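# Place cardboard box on an empty desk or in tote

## Task

Place the cardboard box on a desk in this room that has nothing on it. If every desk is occupied, put the box into the tote near the door so that no part of it sticks out past the tote's rim. The foam blocks must stay at their original spots and keep their original orientation. The tote must be resting on the floor when you finish. The robot must not fall or be left leaning, or the attempt fails. Anything that stays in place only because the robot is holding it does not count as achieved.

## Robot and tools

Robot: a Hello Robot Stretch 4 with one arm. It has an omni-wheel base, a lift that slides up a mast, an arm that telescopes straight out, a three-joint wrist (yaw, pitch, roll) and a two-finger gripper. It stands about 1.6 m tall, and the base rim lies within 0.23 m of the base origin. Four cameras ride on the robot: head_camera, head_left_camera, head_right_camera and wrist_camera. Loose objects may occasionally get nudged by something other than the robot.

Frames: the base frame sits on the floor under the base centre, with x forward, y left and z up. hand_pose is reported in this frame. It is the point halfway between the fingers, 0.015 m back from the tips, and the printed value may be slightly wrong. With all wrist joints at zero, the hand axes line up with the base axes. The odometry frame is the base frame as it was when the scene began.

execute_actions: the argument "actions" is a list holding exactly one action, or nothing. An empty list only reports state and images. One action may contain "base", "joints" or both, plus optional "pace" and "contact_limits". Alternatively it contains only "end_of_arm". Everything inside one action starts at once, and the parts may finish at different times.
- "base" is an object with a single command. Each is a relative offset from where the base last measured itself, never an absolute pose. translate_m drives straight, forward positive, -2 to 2 m. strafe_m slides sideways, left positive, -2 to 2 m. rotate_rad spins in place, counter-clockwise (left) positive, -3.2 to 3.2 rad.
- "joints" is one object keyed by joint name. Every value is an absolute target, not an offset. lift_m runs 0 to 1.2 m. arm_m runs 0 to 0.55 m of extension. wrist_yaw_rad runs -1.134 to 4.276: 0 points forward, positive turns left, 3.14 is folded back, and above 3.4 the arm may interfere. wrist_pitch_rad runs -1.117 to 4.259: 0 is level and 1.57 points down. wrist_roll_rad runs -1.117 to 4.259: at 0 the fingers are level, and positive turns clockwise as seen from behind the gripper. gripper_m runs 0 to 0.08 m and is the gap between the fingers. A joint counts as reached within ±0.004 (lift, arm), ±0.02 (yaw, roll), ±0.05 (pitch) or ±0.002 (gripper).
- "pace" is one of "slow", "default", "fast" or "max"; default is used if you omit it. For the base these give up to 0.1, 0.3, 0.4 or 0.6 m/s and 1, 2, 3 or 4 rad/s. When the lift is above 0.2 m at the start of a base move, speeds are capped further, down to 0.3 m/s and 1 rad/s at full height.
- "contact_limits" accepts only arm_m, from 0 (gentlest) to 0.75 (firmest), default 0.5. It sets how hard the arm may push before it halts.
- {"end_of_arm": "enable_torque"} re-powers any wrist or gripper motor that has shut off, and that motor then holds its current position.
Out-of-range joint targets are clamped and played, and the result notes the clamp. Any unknown key or other bad value makes the whole call rejected, and nothing moves. A joint or base left out of an action may keep pushing toward an older target without showing it in the status. The "cameras" argument lists the images you want; null, omitted or ["all"] gives all of them, and [] gives none. The "pictures" line names the returned images in order. Once a result reports a stop, any further execute_actions, wait or finished_scene calls in that same reply are skipped.

wait: {"seconds": 0 to 10}. It commands nothing and returns the same report as an empty action. zoom_image: {"camera", "region": [x0, y0, x1, y1]}, in pixels from the top-left corner, at most 504 by 504. It works on a camera's most recent full image. finished_scene: {"scene": n} ends the scene for good, after the last command has been held. Call it only when the goal is met and will stay met. The world keeps running while you compose a reply, with the robot holding its last command.

Result lines: lidar_m lists 12 distances from the base origin, one per 30-degree sector. Sector 1 is straight ahead and the rest go counter-clockwise: 4 is left, 7 is behind, 10 is right. "-" means nothing was seen or something is closer than 0.25 m. The lidar covers heights from about 0.15 m up to the robot's height, so table tops register. It may miss glass, thin legs and much of what lies behind the robot. wrist_depth_mm is a 7x7 grid of median depths in mm (100 to 2000) from the wrist camera, starting at the top left. It includes the robot's own body and omits clear objects. base_odometry comes from wheel turns only, so slipping looks like travel, and heading runs from -3.142 to 3.142. If turned_by_wheels and turned_by_imu differ by more than about 0.1 rad, the robot likely hit something or slipped, and the heading is off by about that difference. base_tilt gives forward and right lean in degrees, each with a fixed bias of up to about 1.5 degrees. motor_effort is a percentage of maximum, positive toward larger joint values, and the bracketed number is the noisy peak of the last action. For wheel_0, wheel_1 and wheel_2, positive means turning right. A resting effort flagged as out of range means a push or a load.

Statuses: "done"; "off_target" (stopped short and may still be pushing); "contact_stop_at_<key>" (stopped by contact, after which that part goes slack — a slack lift may sink and slack wheels may roll); "limit_stop_at_<name>"; "time_out"; "torque_fault". After any stop, the old target is dropped. on_its_own reports things this call did not command; "held at" there is a held target, not a measured position. "limit_stop_at_tilt" means the lean is past 6 degrees, and the lift, arm and wheels go slack until the lean eases. "limit_stop_at_own_body" blocks motion into the robot itself, and you can still move away from the body. It tends to happen with pitch below -0.2 combined with roll below -0.4 or above 4. To unfold at the start, send lift_m 0.4 and wrist_yaw_rad 0 together.

Gripping: command a gap smaller than the object. Once the fingers touch, they squeeze only slightly past that point until you open wider than the object. A reading that stays above the command together with "off_target" means something is held; "done" usually means the gripper is empty, though thin or lightly gripped items can still read "done". A wrist or gripper motor shuts off (torque_fault, limp fingers, possible drop) in two cases: its effort stays beyond about 50 points, or it is overloaded, such as above about 2.7 kg in a level gripper or the gripper being pressed into something. Re-enable it with enable_torque.

Avoid: driving or turning with more than 1 kg held while arm_m is above 0.2, especially at fast paces. Avoid strong pushes or pulls with the gripper raised high. Avoid dropping, slamming or shoving objects. Avoid disturbing or rotating the foam blocks, lifting or knocking over the tote, and ending the scene with the robot tipped or still supporting the box.

Each tool is called after "Emit:" as a command line: name --argument value for each argument, lists and objects as JSON in quotes; but a table of rows of numbers goes row by row, as --pt "numbers of a row", without its own name.

## Session

Emit:
execute_actions --actions '[]'

Scene clock: 0.00 s.
base_odometry: x=+0.000 y=+0.000 heading=+0.000 (m, m, rad; odometry frame)
turned_by_wheels: +0.000 (rad since the last result)
turned_by_imu: +0.000 (rad since the last result)
base_tilt: forward=+0.6 right=+0.0 (deg)
lidar_m: 0.78 0.78 0.91 0.77 0.78 0.88 0.88 0.88 1.01 1.54 2.10 0.93
base_status: not commanded
joint_positions: lift_m=+0.296 arm_m=+0.003 wrist_yaw_rad=+3.219 wrist_pitch_rad=+0.003 wrist_roll_rad=+0.009 gripper_m=+0.040
joint_status: not commanded
motor_effort: lift_m=+21 arm_m=-1 wrist_yaw_rad=+0 wrist_pitch_rad=-6 wrist_roll_rad=+0 gripper_m=+1 wheel_0=+1 wheel_1=-1 wheel_2=-1 (%)
hand_pose: x=-0.0453 y=+0.0707 z=+0.4741 quat_wxyz=(-0.039, -0.001, +0.004, +0.999) (m; base frame)
wrist_depth_mm: - - 132 1042 1060 1118 1182 / - - 126 1025 1078 1138 1182 / - - 134 229 1098 1138 1182 / 185 140 160 1060 1118 1160 1229 / 196 976 1025 1060 1118 1160 1229 / 199 1008 133 1078 1098 1182 1229 / 195 - - 1060 122 - 1182
pictures: head_camera, head_left_camera, head_right_camera, wrist_camera
Images, in order (width x height): head_camera 420x560, head_left_camera 420x672, head_right_camera 420x672, wrist_camera 616x392.

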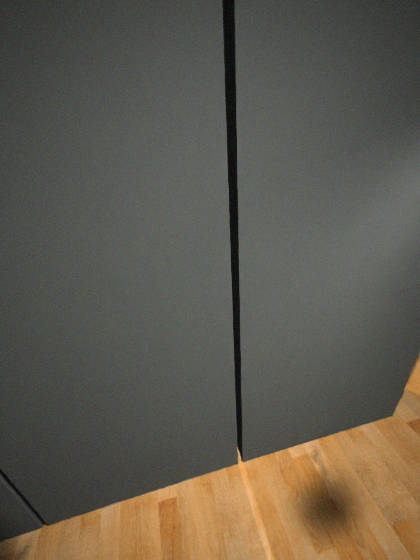

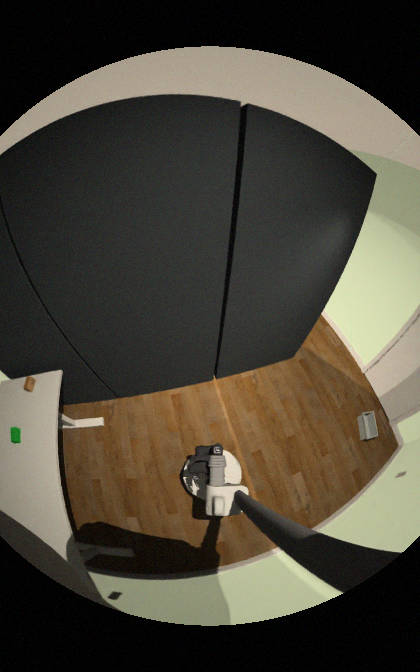

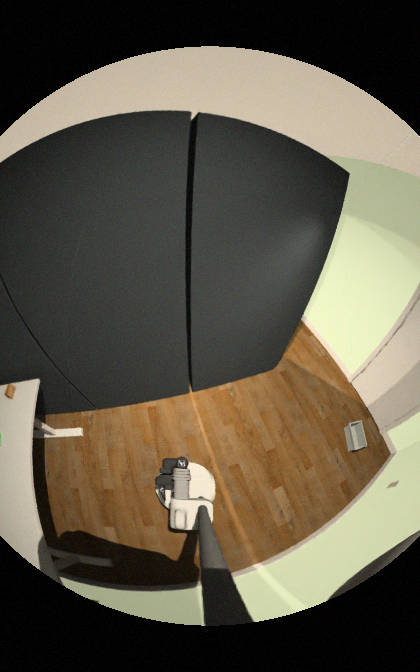

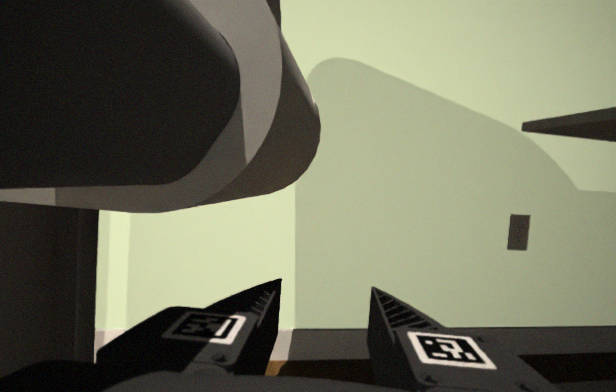

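Emit:
execute_actions --actions '[{"base":{"rotate_rad":1.5},"joints":{"lift_m":0.4}}]'

Emit:
execute_actions --actions '[{"base":{"rotate_rad":1.5}}]' --cameras '["head_camera","head_left_camera","head_right_camera"]'

Scene clock: 6.13 s.
base_odometry: x=+0.000 y=+0.000 heading=+1.500 (m, m, rad; odometry frame)
turned_by_wheels: +1.500 (rad since the last result)
turned_by_imu: +1.525 (rad since the last result)
base_tilt: forward=+0.4 right=+0.0 (deg)
lidar_m: 0.80 0.78 0.86 0.88 0.87 0.95 1.51 1.58 1.02 0.80 0.77 0.85
base_status: done
joint_positions: lift_m=+0.400 arm_m=+0.003 wrist_yaw_rad=+3.219 wrist_pitch_rad=+0.003 wrist_roll_rad=+0.009 gripper_m=+0.040
joint_status: all done
motor_effort: lift_m=+23(23) arm_m=-1(2) wrist_yaw_rad=+1(0) wrist_pitch_rad=-6(8) wrist_roll_rad=-1(0) gripper_m=+0(1) wheel_0=-3(9) wheel_1=-1(9) wheel_2=-2(9) (%)
hand_pose: x=-0.0453 y=+0.0707 z=+0.5775 quat_wxyz=(-0.039, -0.001, +0.004, +0.999) (m; base frame)
wrist_depth_mm: - - 132 - 1921 1281 976 / - - 126 - 1921 1281 976 / - - 134 229 1863 1255 960 / 184 140 160 - 1863 1229 946 / 196 - - - 1808 1229 946 / 199 1618 133 1708 1464 1205 946 / 195 - - 1255 122 - 917
pictures: head_camera, head_left_camera, head_right_camera, wrist_camera
Images, in order (width x height): head_camera 420x560, head_left_camera 420x672, head_right_camera 420x672, wrist_camera 616x392.

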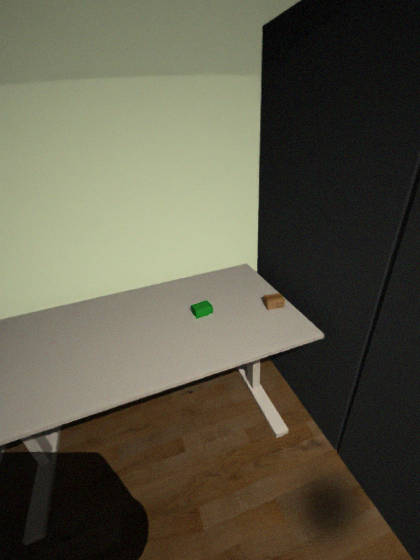

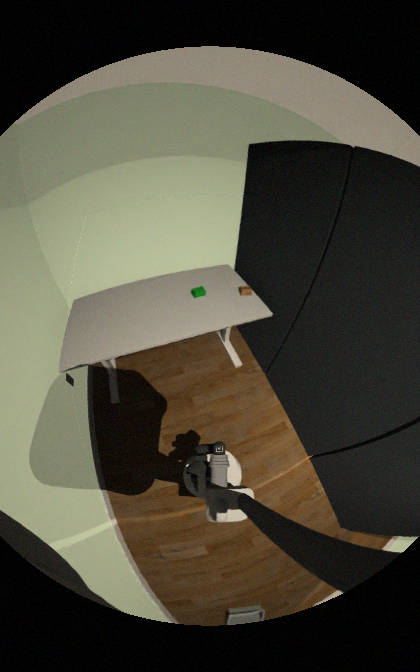

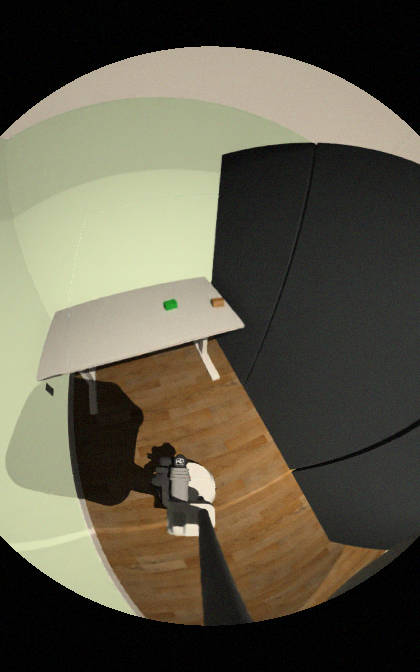

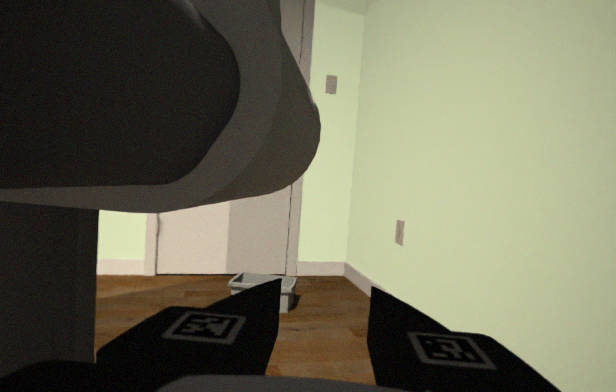

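Scene clock: 8.13 s.
base_odometry: x=+0.000 y=+0.000 heading=+2.999 (m, m, rad; odometry frame)
turned_by_wheels: +1.500 (rad since the last result)
turned_by_imu: +1.524 (rad since the last result)
base_tilt: forward=+0.3 right=+0.0 (deg)
lidar_m: 0.90 0.87 0.92 1.38 1.59 1.07 0.82 0.78 0.84 0.77 0.78 0.85
base_status: done
joint_positions: lift_m=+0.400 arm_m=+0.003 wrist_yaw_rad=+3.219 wrist_pitch_rad=+0.003 wrist_roll_rad=+0.009 gripper_m=+0.040
joint_status: not commanded
motor_effort: lift_m=+22(24) arm_m=-1(1) wrist_yaw_rad=-1(0) wrist_pitch_rad=-7(8) wrist_roll_rad=-1(0) gripper_m=+1(0) wheel_0=-3(10) wheel_1=-1(5) wheel_2=-2(9) (%)
hand_pose: x=-0.0453 y=+0.0707 z=+0.5775 quat_wxyz=(-0.039, -0.001, +0.004, +0.999) (m; base frame)
wrist_depth_mm: - - 132 960 1060 1138 - / - - 126 976 1060 1138 - / - - 133 229 1078 1182 - / 184 140 160 1008 1098 1182 - / 196 878 946 1025 1118 1205 - / 199 878 133 1025 1078 1229 - / 195 - - 1042 122 - 1397
pictures: head_camera, head_left_camera, head_right_camera
Images, in order (width x height): head_camera 420x560, head_left_camera 420x672, head_right_camera 420x672.

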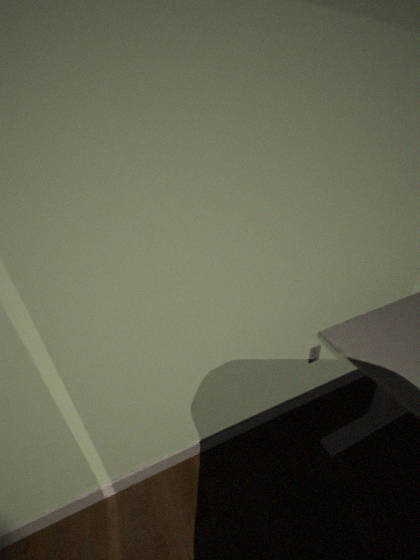

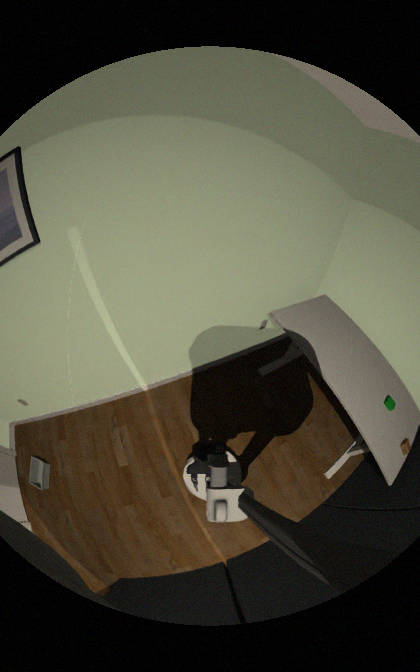

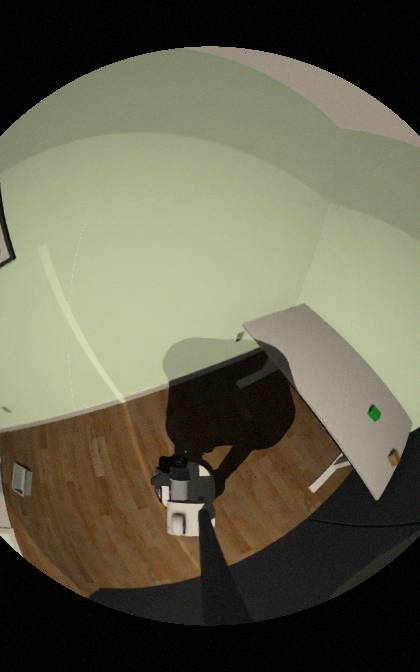

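Emit:
execute_actions --actions '[{"base":{"rotate_rad":-1.2},"joints":{"lift_m":0.85,"wrist_yaw_rad":0,"gripper_m":0.08}}]'

Scene clock: 24.67 s.
base_odometry: x=+0.000 y=+0.000 heading=+1.800 (m, m, rad; odometry frame)
turned_by_wheels: -1.199 (rad since the last result)
turned_by_imu: -1.216 (rad since the last result)
base_tilt: forward=+0.6 right=+0.0 (deg)
lidar_m: 0.78 0.79 0.94 0.87 0.90 1.19 1.53 1.23 0.85 0.77 0.82 0.85
base_status: done
joint_positions: lift_m=+0.850 arm_m=+0.003 wrist_yaw_rad=+0.000 wrist_pitch_rad=+0.003 wrist_roll_rad=+0.009 gripper_m=+0.080
joint_status: all done
motor_effort: lift_m=+24(24) arm_m=-1(2) wrist_yaw_rad=-2(6) wrist_pitch_rad=-8(9) wrist_roll_rad=+0(1) gripper_m=+1(4) wheel_0=+3(9) wheel_1=+2(6) wheel_2=+2(9) (%)
hand_pose: x=+0.3862 y=-0.0873 z=+1.0274 quat_wxyz=(+1.000, +0.004, +0.001, +0.000) (m; base frame)
wrist_depth_mm: 1336 1336 1366 1366 1366 1366 1025 / 1336 1366 1366 1366 1366 1366 1025 / 1336 1366 1366 1366 1397 1397 1008 / 1366 1366 1397 1397 1430 1430 976 / 1366 1397 1397 1397 1397 1397 976 / 891 554 151 1008 960 1118 946 / - - 404 741 699 108 -
pictures: head_camera, head_left_camera, head_right_camera, wrist_camera
Images, in order (width x height): head_camera 420x560, head_left_camera 420x672, head_right_camera 420x672, wrist_camera 616x392.

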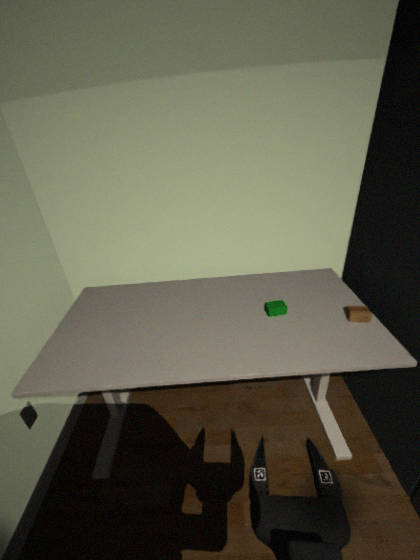

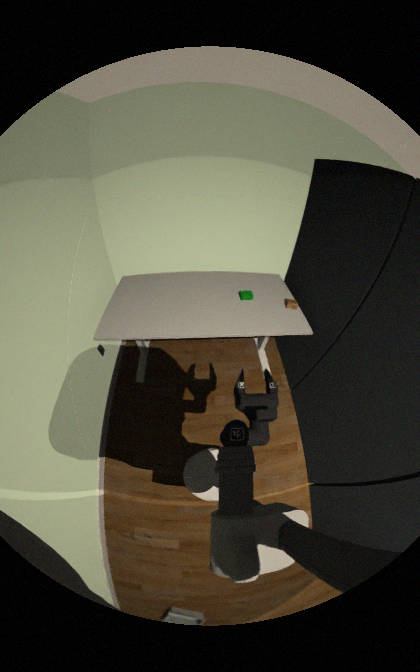

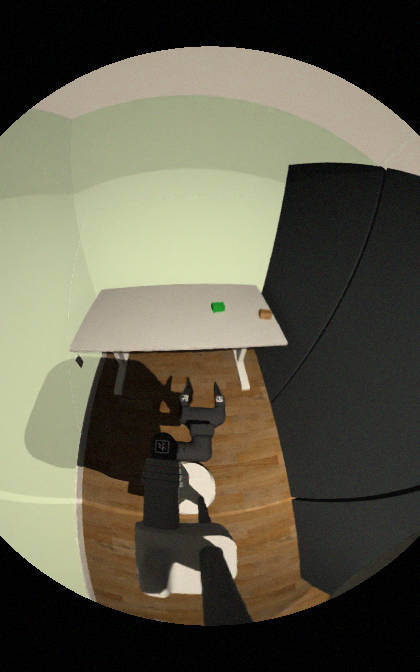

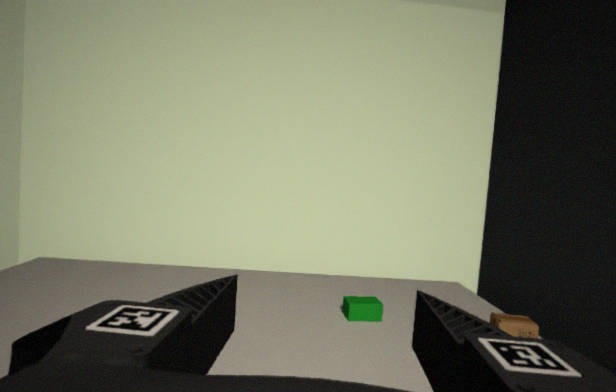

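Emit:
zoom_image --camera "head_camera" --region '[240,260,420,380]'

Region (240, 260, 420, 380) of head_camera's 420x560 image, scaled by 2.800, with more detail than that image has.

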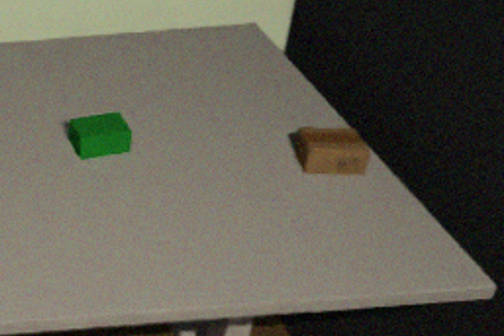

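Emit:
execute_actions --actions '[{"base":{"strafe_m":-0.4},"joints":{"lift_m":1.05,"wrist_pitch_rad":1.57,"wrist_roll_rad":1.57}}]'

Emit:
execute_actions --actions '[{"base":{"translate_m":0.35}}]'

Scene clock: 52.33 s.
base_odometry: x=+0.390 y=+0.091 heading=+1.800 (m, m, rad; odometry frame)
turned_by_wheels: +0.000 (rad since the last result)
turned_by_imu: +0.002 (rad since the last result)
base_tilt: forward=+0.4 right=+0.0 (deg)
lidar_m: 0.81 0.84 1.10 1.27 1.31 1.65 2.07 0.65 0.41 0.38 0.40 0.52
base_status: done
joint_positions: lift_m=+1.050 arm_m=+0.003 wrist_yaw_rad=+0.000 wrist_pitch_rad=+1.570 wrist_roll_rad=+1.569 gripper_m=+0.080
joint_status: all done
motor_effort: lift_m=+24(25) arm_m=-2(2) wrist_yaw_rad=+0(2) wrist_pitch_rad=+1(5) wrist_roll_rad=+2(4) gripper_m=+0(1) wheel_0=+0(11) wheel_1=+2(9) wheel_2=+0(2) (%)
hand_pose: x=+0.1737 y=-0.0874 z=+1.0153 quat_wxyz=(+0.501, +0.500, +0.500, -0.499) (m; base frame)
wrist_depth_mm: 647 654 647 654 654 647 647 / 1042 1042 1042 1060 1042 1042 1042 / 1205 1205 1182 1182 1160 1138 1118 / 1205 1182 1182 1160 931 1138 1138 / 1229 1229 1205 1182 960 1160 382 / 1255 676 151 1182 960 1182 1160 / - - 676 1205 1182 108 -
pictures: head_camera, head_left_camera, head_right_camera, wrist_camera
Images, in order (width x height): head_camera 420x560, head_left_camera 420x672, head_right_camera 420x672, wrist_camera 616x392.

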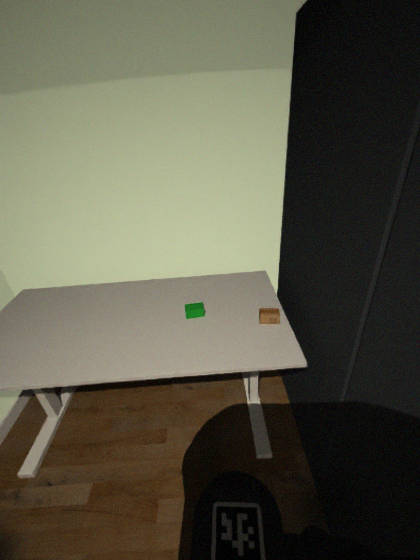

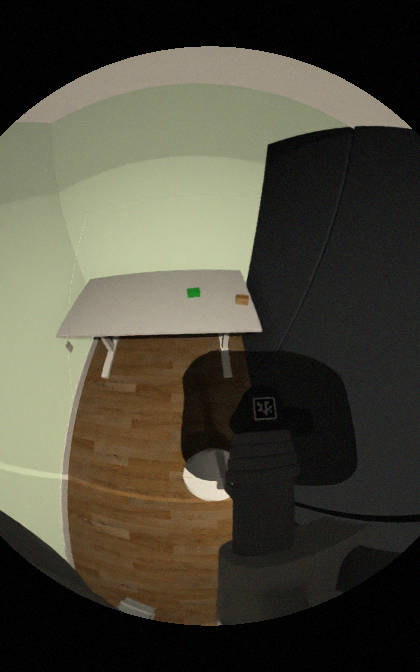

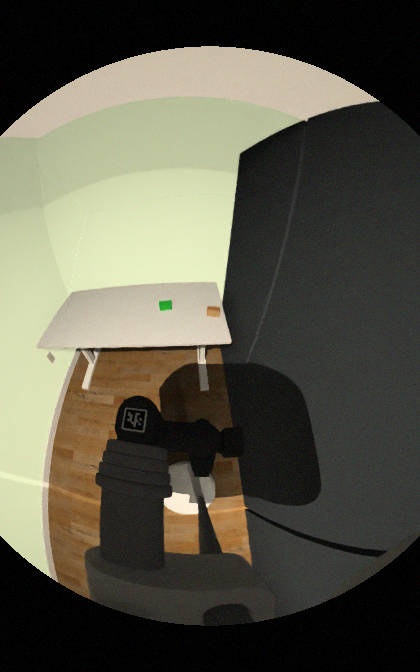

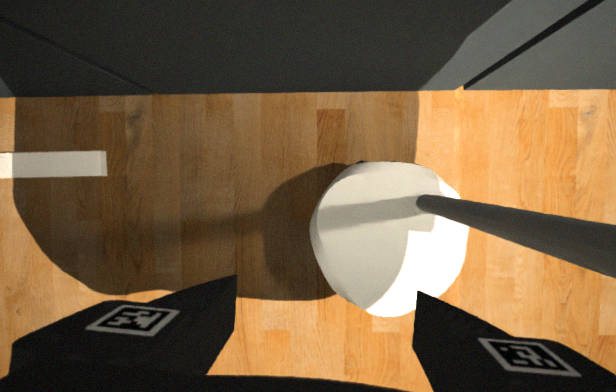

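Scene clock: 54.97 s.
base_odometry: x=+0.310 y=+0.432 heading=+1.800 (m, m, rad; odometry frame)
turned_by_wheels: +0.000 (rad since the last result)
turned_by_imu: +0.002 (rad since the last result)
base_tilt: forward=+0.4 right=+0.0 (deg)
lidar_m: 0.47 0.48 0.62 1.29 1.33 1.75 1.97 0.62 0.39 0.35 0.37 0.50
base_status: done
joint_positions: lift_m=+1.050 arm_m=+0.003 wrist_yaw_rad=+0.000 wrist_pitch_rad=+1.570 wrist_roll_rad=+1.569 gripper_m=+0.080
joint_status: not commanded
motor_effort: lift_m=+23(23) arm_m=-1(1) wrist_yaw_rad=+0(0) wrist_pitch_rad=+1(0) wrist_roll_rad=+1(1) gripper_m=+2(2) wheel_0=+2(8) wheel_1=+1(4) wheel_2=+0(10) (%)
hand_pose: x=+0.1737 y=-0.0874 z=+1.0153 quat_wxyz=(+0.501, +0.500, +0.500, -0.499) (m; base frame)
wrist_depth_mm: 549 585 591 591 591 591 585 / 459 946 946 946 946 960 946 / 459 1205 1160 1138 1138 1118 1118 / 466 1205 1182 1182 946 1138 1118 / 466 1205 1205 1182 946 1138 382 / 473 668 151 1182 960 1160 1160 / - - 676 1205 1182 108 -
pictures: head_camera, head_left_camera, head_right_camera, wrist_camera
Images, in order (width x height): head_camera 420x560, head_left_camera 420x672, head_right_camera 420x672, wrist_camera 616x392.

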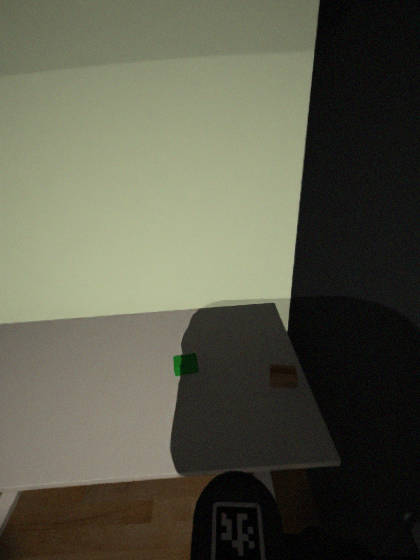

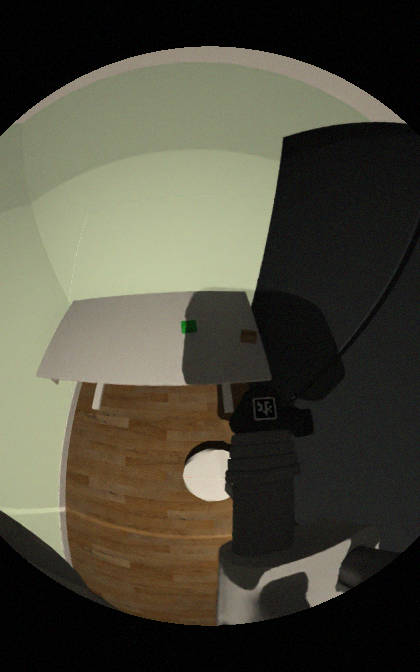

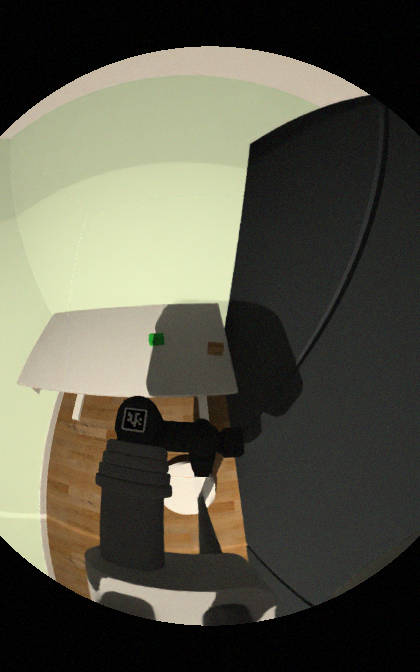

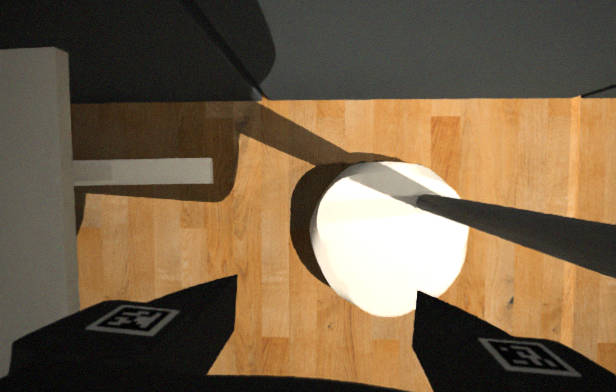

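Emit:
execute_actions --actions '[{"base":{"translate_m":0.15},"joints":{"arm_m":0.33}}]' --cameras '["head_camera","wrist_camera"]'

Scene clock: 68.33 s.
base_odometry: x=+0.276 y=+0.578 heading=+1.800 (m, m, rad; odometry frame)
turned_by_wheels: +0.000 (rad since the last result)
turned_by_imu: +0.002 (rad since the last result)
base_tilt: forward=+0.2 right=+0.0 (deg)
lidar_m: 0.30 0.33 0.44 1.03 1.34 1.73 2.13 0.56 0.37 0.33 0.36 0.33
base_status: done
joint_positions: lift_m=+1.050 arm_m=+0.329 wrist_yaw_rad=+0.000 wrist_pitch_rad=+1.570 wrist_roll_rad=+1.570 gripper_m=+0.080
joint_status: all done
motor_effort: lift_m=+24(24) arm_m=+6(9) wrist_yaw_rad=-1(1) wrist_pitch_rad=+2(1) wrist_roll_rad=+1(1) gripper_m=+3(2) wheel_0=+1(6) wheel_1=+1(7) wheel_2=-1(11) (%)
hand_pose: x=+0.5001 y=-0.0874 z=+1.0153 quat_wxyz=(+0.501, +0.500, +0.500, -0.499) (m; base frame)
wrist_depth_mm: 504 508 508 512 508 508 508 / 455 449 442 436 433 820 809 / 455 449 397 439 433 1138 1118 / 459 452 449 445 439 931 917 / 466 455 452 445 442 931 931 / 466 296 151 449 445 946 1138 / - - 301 455 449 108 -
pictures: head_camera, wrist_camera
Images, in order (width x height): head_camera 420x560, wrist_camera 616x392.

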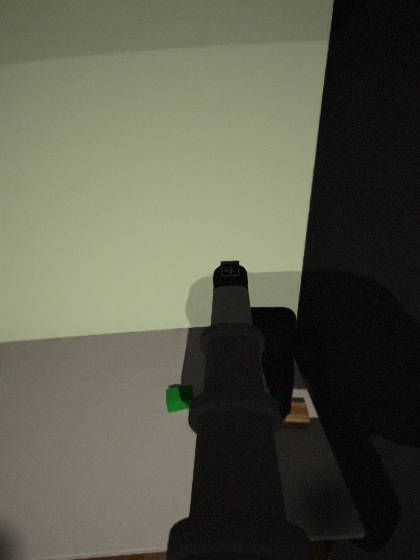

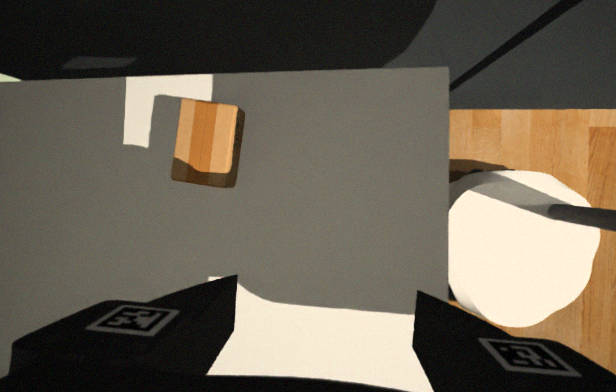

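Emit:
execute_actions --actions '[{"base":{"rotate_rad":-0.138},"joints":{"arm_m":0.447,"lift_m":0.92}}]' --cameras '["head_camera","wrist_camera"]'

Scene clock: 81.10 s.
base_odometry: x=+0.276 y=+0.578 heading=+1.663 (m, m, rad; odometry frame)
turned_by_wheels: -0.137 (rad since the last result)
turned_by_imu: -0.138 (rad since the last result)
base_tilt: forward=+0.4 right=+0.1 (deg)
lidar_m: 0.31 0.32 0.38 0.74 1.30 1.59 2.56 0.71 0.42 0.33 0.33 0.37
base_status: done
joint_positions: lift_m=+0.920 arm_m=+0.446 wrist_yaw_rad=+0.000 wrist_pitch_rad=+1.570 wrist_roll_rad=+1.570 gripper_m=+0.080
joint_status: all done
motor_effort: lift_m=+18(20) arm_m=+6(8) wrist_yaw_rad=-1(1) wrist_pitch_rad=+2(0) wrist_roll_rad=+1(0) gripper_m=+1(1) wheel_0=+3(7) wheel_1=+2(10) wheel_2=+2(7) (%)
hand_pose: x=+0.6171 y=-0.0874 z=+0.8858 quat_wxyz=(+0.501, +0.500, +0.500, -0.499) (m; base frame)
wrist_depth_mm: 228 245 264 286 310 340 366 / 325 359 402 452 517 580 603 / 564 634 634 312 307 304 300 / 325 320 315 312 309 304 303 / 327 322 319 266 310 307 304 / 330 228 151 315 314 307 307 / - - 234 320 315 108 -
pictures: head_camera, wrist_camera
Images, in order (width x height): head_camera 420x560, wrist_camera 616x392.

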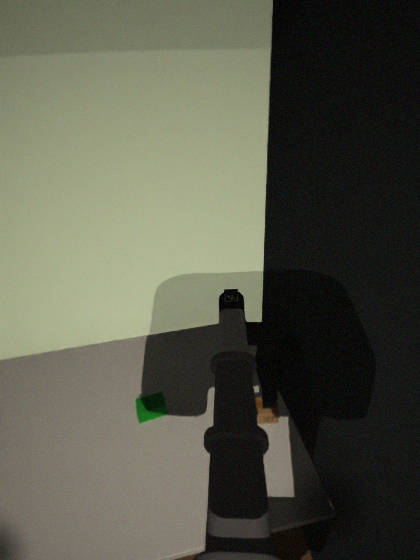

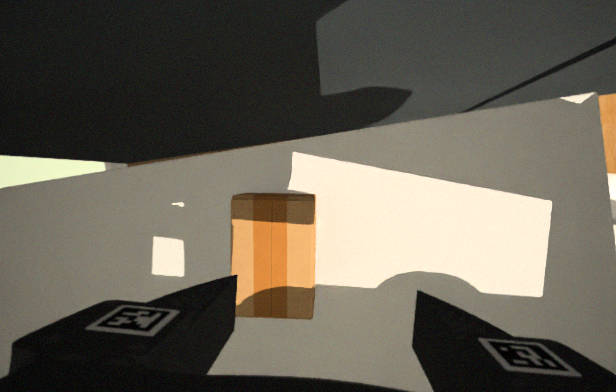

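Emit:
execute_actions --actions '[{"joints":{"arm_m":0.479,"lift_m":0.85}}]' --cameras '["wrist_camera"]'

Scene clock: 91.63 s.
base_odometry: x=+0.276 y=+0.578 heading=+1.663 (m, m, rad; odometry frame)
turned_by_wheels: +0.000 (rad since the last result)
turned_by_imu: +0.001 (rad since the last result)
base_tilt: forward=+0.5 right=+0.1 (deg)
lidar_m: 0.31 0.32 0.41 0.75 1.32 1.58 2.58 0.69 0.42 0.35 0.36 0.39
base_status: not commanded
joint_positions: lift_m=+0.850 arm_m=+0.478 wrist_yaw_rad=+0.000 wrist_pitch_rad=+1.570 wrist_roll_rad=+1.570 gripper_m=+0.080
joint_status: all done
motor_effort: lift_m=+18(16) arm_m=+6(7) wrist_yaw_rad=+0(1) wrist_pitch_rad=+3(1) wrist_roll_rad=+1(0) gripper_m=+1(2) wheel_0=+3(3) wheel_1=+3(3) wheel_2=+2(2) (%)
hand_pose: x=+0.6490 y=-0.0874 z=+0.8158 quat_wxyz=(+0.500, +0.500, +0.500, -0.500) (m; base frame)
wrist_depth_mm: 215 231 249 270 293 317 345 / 307 340 379 427 488 535 559 / 535 603 591 241 237 235 233 / 252 248 245 241 239 236 234 / 254 250 247 193 240 238 236 / 255 192 151 195 242 239 238 / - - 172 197 245 108 -
pictures: wrist_camera
Images, in order (width x height): wrist_camera 616x392.

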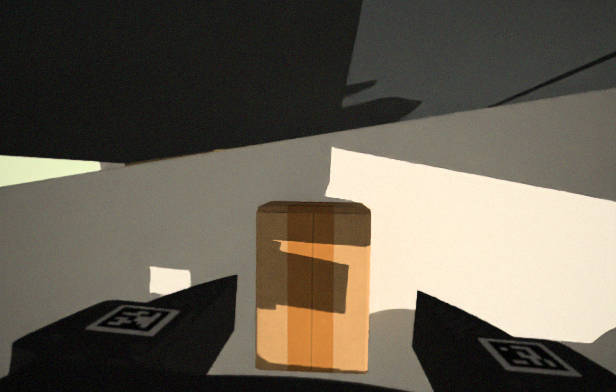

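Emit:
execute_actions --actions '[{"joints":{"arm_m":0.484,"lift_m":0.80}}]' --cameras '["wrist_camera","head_right_camera"]'

Scene clock: 98.97 s.
base_odometry: x=+0.276 y=+0.578 heading=+1.663 (m, m, rad; odometry frame)
turned_by_wheels: +0.000 (rad since the last result)
turned_by_imu: +0.001 (rad since the last result)
base_tilt: forward=+0.4 right=+0.1 (deg)
lidar_m: 0.31 0.33 0.39 0.74 1.32 1.56 2.57 0.69 0.40 0.33 0.34 0.39
base_status: not commanded
joint_positions: lift_m=+0.800 arm_m=+0.483 wrist_yaw_rad=+0.000 wrist_pitch_rad=+1.570 wrist_roll_rad=+1.570 gripper_m=+0.080
joint_status: all done
motor_effort: lift_m=+17(17) arm_m=+6(4) wrist_yaw_rad=-1(0) wrist_pitch_rad=+2(1) wrist_roll_rad=+0(0) gripper_m=+1(2) wheel_0=+3(3) wheel_1=+2(3) wheel_2=+2(2) (%)
hand_pose: x=+0.6540 y=-0.0874 z=+0.7658 quat_wxyz=(+0.500, +0.500, +0.500, -0.500) (m; base frame)
wrist_depth_mm: 212 229 246 267 290 317 342 / 304 338 375 424 484 469 496 / 530 539 512 191 188 186 185 / 200 196 195 191 189 188 185 / 201 199 196 143 142 189 187 / 203 166 145 144 143 190 188 / - - 146 145 144 108 -
pictures: head_right_camera, wrist_camera
Images, in order (width x height): head_right_camera 420x672, wrist_camera 616x392.

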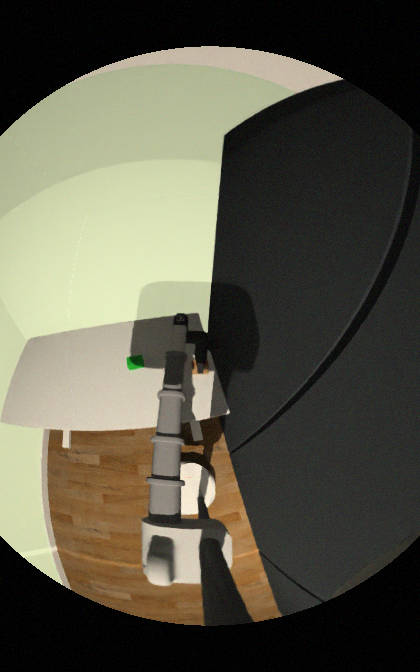

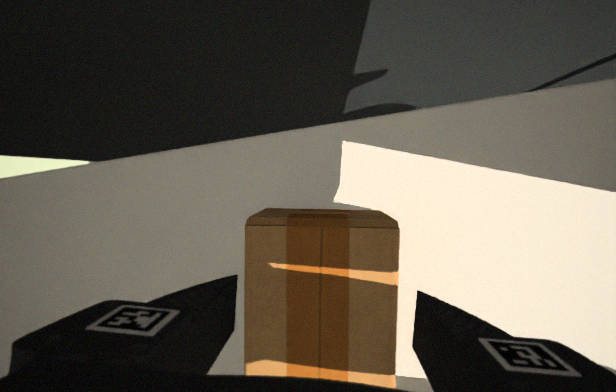

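Emit:
execute_actions --actions '[{"joints":{"lift_m":0.783}}]' --cameras '[]'

Emit:
execute_actions --actions '[{"joints":{"gripper_m":0.03}}]' --cameras '["wrist_camera"]'

Scene clock: 104.70 s.
base_odometry: x=+0.276 y=+0.578 heading=+1.663 (m, m, rad; odometry frame)
turned_by_wheels: +0.000 (rad since the last result)
turned_by_imu: +0.001 (rad since the last result)
base_tilt: forward=+0.4 right=+0.0 (deg)
lidar_m: 0.31 0.29 0.41 0.75 1.30 1.59 2.58 0.71 0.40 0.34 0.33 0.36
base_status: not commanded
joint_positions: lift_m=+0.783 arm_m=+0.483 wrist_yaw_rad=+0.000 wrist_pitch_rad=+1.570 wrist_roll_rad=+1.570 gripper_m=+0.080
joint_status: all done
motor_effort: lift_m=+17(15) arm_m=+6(6) wrist_yaw_rad=-1(0) wrist_pitch_rad=+1(2) wrist_roll_rad=+0(1) gripper_m=+2(0) wheel_0=+3(3) wheel_1=+3(2) wheel_2=+2(2) (%)
hand_pose: x=+0.6540 y=-0.0874 z=+0.7488 quat_wxyz=(+0.500, +0.500, +0.500, -0.500) (m; base frame)
wrist_depth_mm: 213 229 247 267 289 317 343 / 304 336 377 427 459 455 480 / 504 500 177 174 172 170 168 / 182 179 177 175 173 171 169 / 183 181 178 126 125 172 171 / 185 157 128 127 126 173 172 / - - 129 128 127 108 -
pictures: none
No camera images: the call's "cameras" was empty. Leave "cameras" out to get every camera's image.

Scene clock: 105.70 s.
base_odometry: x=+0.276 y=+0.578 heading=+1.663 (m, m, rad; odometry frame)
turned_by_wheels: +0.000 (rad since the last result)
turned_by_imu: +0.000 (rad since the last result)
base_tilt: forward=+0.3 right=-0.1 (deg)
lidar_m: 0.33 0.30 0.39 0.74 1.31 1.56 2.58 0.68 0.39 0.33 0.35 0.37
base_status: not commanded
joint_positions: lift_m=+0.783 arm_m=+0.483 wrist_yaw_rad=+0.000 wrist_pitch_rad=+1.570 wrist_roll_rad=+1.570 gripper_m=+0.059
joint_status: gripper_m off_target (ended at +0.059, target +0.030)
on_its_own: gripper_m is held at +0.054, not at your +0.030, by its contact guard: the fingers met something
motor_effort: lift_m=+18(17) arm_m=+6(6) wrist_yaw_rad=-1(0) wrist_pitch_rad=+2(2) wrist_roll_rad=+0(1) gripper_m=-40(44) wheel_0=+3(3) wheel_1=+3(2) wheel_2=+2(2) (%)
hand_pose: x=+0.6540 y=-0.0874 z=+0.7488 quat_wxyz=(+0.500, +0.500, +0.500, -0.500) (m; base frame)
wrist_depth_mm: 213 229 246 266 289 317 342 / 304 336 377 424 459 455 480 / 504 504 177 174 172 169 168 / 182 179 177 175 173 171 169 / 183 181 178 126 125 172 171 / 185 181 128 127 125 173 172 / 186 - 128 128 126 - -
pictures: wrist_camera
Images, in order (width x height): wrist_camera 616x392.

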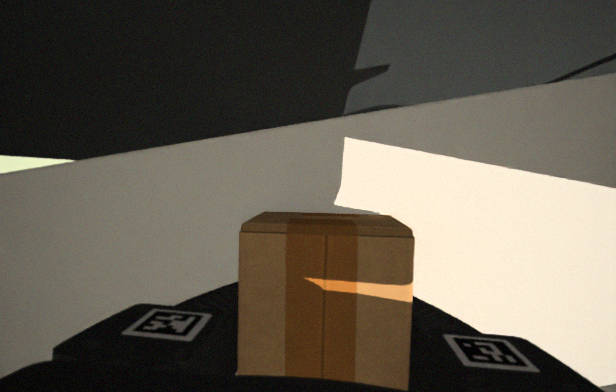

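Lift, retract.

Emit:
execute_actions --actions '[{"joints":{"lift_m":0.88}}]' --cameras '[]'

Emit:
execute_actions --actions '[{"joints":{"arm_m":0.0},"base":{"translate_m":-0.45}}]' --cameras '["wrist_camera"]'

Emit:
execute_actions --actions '[{"base":{"rotate_rad":-2.6}}]'

Scene clock: 114.37 s.
base_odometry: x=+0.276 y=+0.578 heading=+1.663 (m, m, rad; odometry frame)
turned_by_wheels: +0.000 (rad since the last result)
turned_by_imu: +0.001 (rad since the last result)
base_tilt: forward=+0.4 right=+0.0 (deg)
lidar_m: 0.32 0.31 0.38 0.76 1.32 1.58 2.56 0.72 0.40 0.34 0.36 0.37
base_status: not commanded
joint_positions: lift_m=+0.880 arm_m=+0.483 wrist_yaw_rad=+0.000 wrist_pitch_rad=+1.570 wrist_roll_rad=+1.570 gripper_m=+0.059
joint_status: all done
on_its_own: gripper_m is held at +0.054, not at your +0.030, by its contact guard: the fingers met something
motor_effort: lift_m=+24(26) arm_m=+6(6) wrist_yaw_rad=+0(0) wrist_pitch_rad=-1(1) wrist_roll_rad=+0(1) gripper_m=-41(41) wheel_0=+3(3) wheel_1=+3(3) wheel_2=+2(2) (%)
hand_pose: x=+0.6540 y=-0.0874 z=+0.8453 quat_wxyz=(+0.500, +0.500, +0.500, -0.500) (m; base frame)
wrist_depth_mm: 213 229 247 267 290 317 343 / 306 338 377 427 488 564 603 / 530 627 647 621 267 263 260 / 283 279 276 271 267 265 262 / 285 281 277 126 125 266 264 / 287 282 128 127 125 270 266 / 289 - 128 128 126 - -
pictures: none
No camera images: the call's "cameras" was empty. Leave "cameras" out to get every camera's image.

Scene clock: 117.37 s.
base_odometry: x=+0.317 y=+0.129 heading=+1.663 (m, m, rad; odometry frame)
turned_by_wheels: +0.000 (rad since the last result)
turned_by_imu: +0.000 (rad since the last result)
base_tilt: forward=+0.5 right=+0.0 (deg)
lidar_m: 0.73 0.73 0.90 1.22 1.22 1.48 1.68 0.86 0.53 0.42 0.45 0.55
base_status: done
joint_positions: lift_m=+0.880 arm_m=+0.003 wrist_yaw_rad=+0.000 wrist_pitch_rad=+1.570 wrist_roll_rad=+1.570 gripper_m=+0.059
joint_status: all done
joint sent to its limit — the command would take arm_m past its lower limit, so that joint was sent only as far as its limit.
on_its_own: gripper_m is held at +0.054, not at your +0.030, by its contact guard: the fingers met something
motor_effort: lift_m=+24(24) arm_m=-6(9) wrist_yaw_rad=+0(0) wrist_pitch_rad=+0(2) wrist_roll_rad=+0(1) gripper_m=-41(40) wheel_0=-1(6) wheel_1=-1(9) wheel_2=+1(11) (%)
hand_pose: x=+0.1744 y=-0.0874 z=+0.8453 quat_wxyz=(+0.500, +0.500, +0.500, -0.500) (m; base frame)
wrist_depth_mm: 591 634 683 741 809 878 946 / 831 931 991 991 976 960 946 / 1025 1008 991 991 976 976 946 / 1025 1025 1008 991 768 768 960 / 1042 1025 1025 126 125 768 394 / 1060 1042 128 127 125 991 976 / 1060 - 128 128 126 - 976
pictures: wrist_camera
Images, in order (width x height): wrist_camera 616x392.

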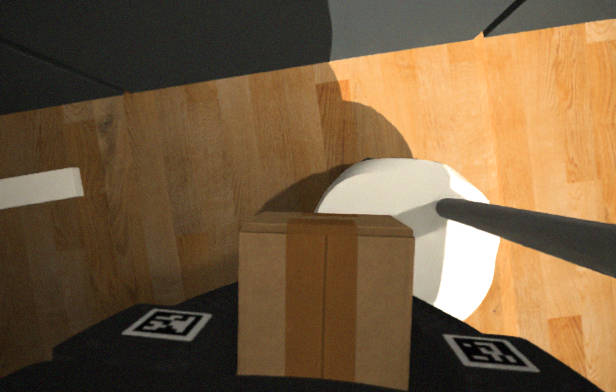

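Scene clock: 119.97 s.
base_odometry: x=+0.317 y=+0.130 heading=-0.937 (m, m, rad; odometry frame)
turned_by_wheels: -2.600 (rad since the last result)
turned_by_imu: -2.640 (rad since the last result)
base_tilt: forward=+0.3 right=+0.0 (deg)
lidar_m: 0.82 0.51 0.43 0.43 0.55 0.75 0.75 0.91 1.23 1.25 1.48 1.67
base_status: done
joint_positions: lift_m=+0.880 arm_m=+0.003 wrist_yaw_rad=+0.000 wrist_pitch_rad=+1.570 wrist_roll_rad=+1.570 gripper_m=+0.059
joint_status: not commanded
on_its_own: gripper_m is held at +0.054, not at your +0.030, by its contact guard: the fingers met something
motor_effort: lift_m=+24(24) arm_m=-6(6) wrist_yaw_rad=+0(0) wrist_pitch_rad=+0(1) wrist_roll_rad=-1(1) gripper_m=-40(41) wheel_0=+2(6) wheel_1=+0(9) wheel_2=+0(8) (%)
hand_pose: x=+0.1745 y=-0.0874 z=+0.8453 quat_wxyz=(+0.500, +0.500, +0.500, -0.500) (m; base frame)
wrist_depth_mm: 1008 991 976 976 946 960 931 / 1025 1008 991 976 976 960 960 / 1025 1008 1008 991 991 976 960 / 1042 1025 1008 991 768 768 960 / 1042 1025 1025 126 125 768 394 / 891 1025 128 127 125 976 976 / 741 - 128 128 126 - 991
pictures: head_camera, head_left_camera, head_right_camera, wrist_camera
Images, in order (width x height): head_camera 420x560, head_left_camera 420x672, head_right_camera 420x672, wrist_camera 616x392.

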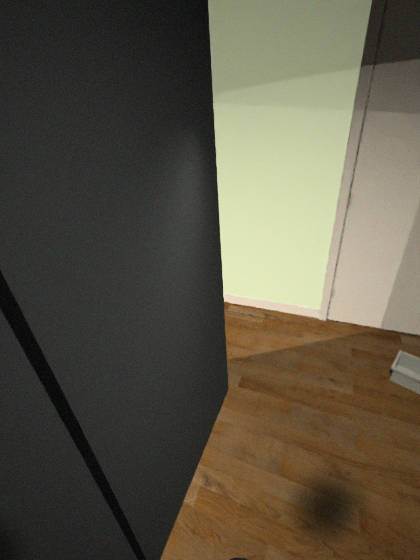

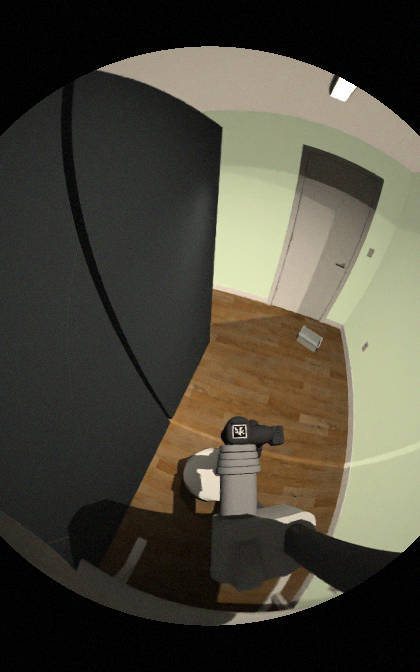

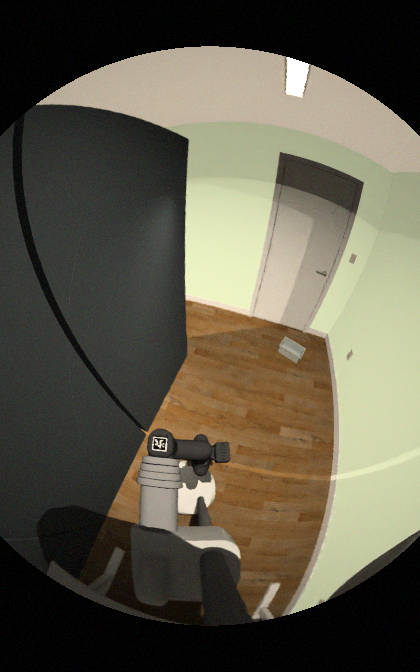

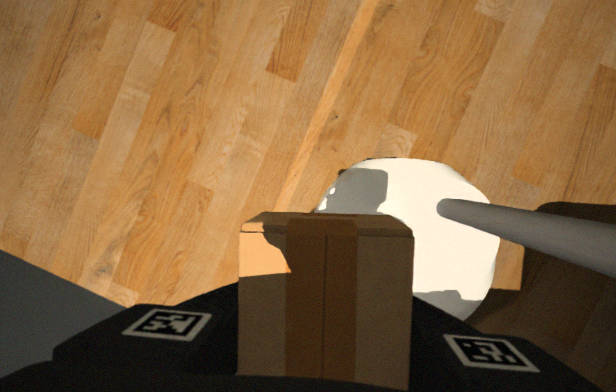

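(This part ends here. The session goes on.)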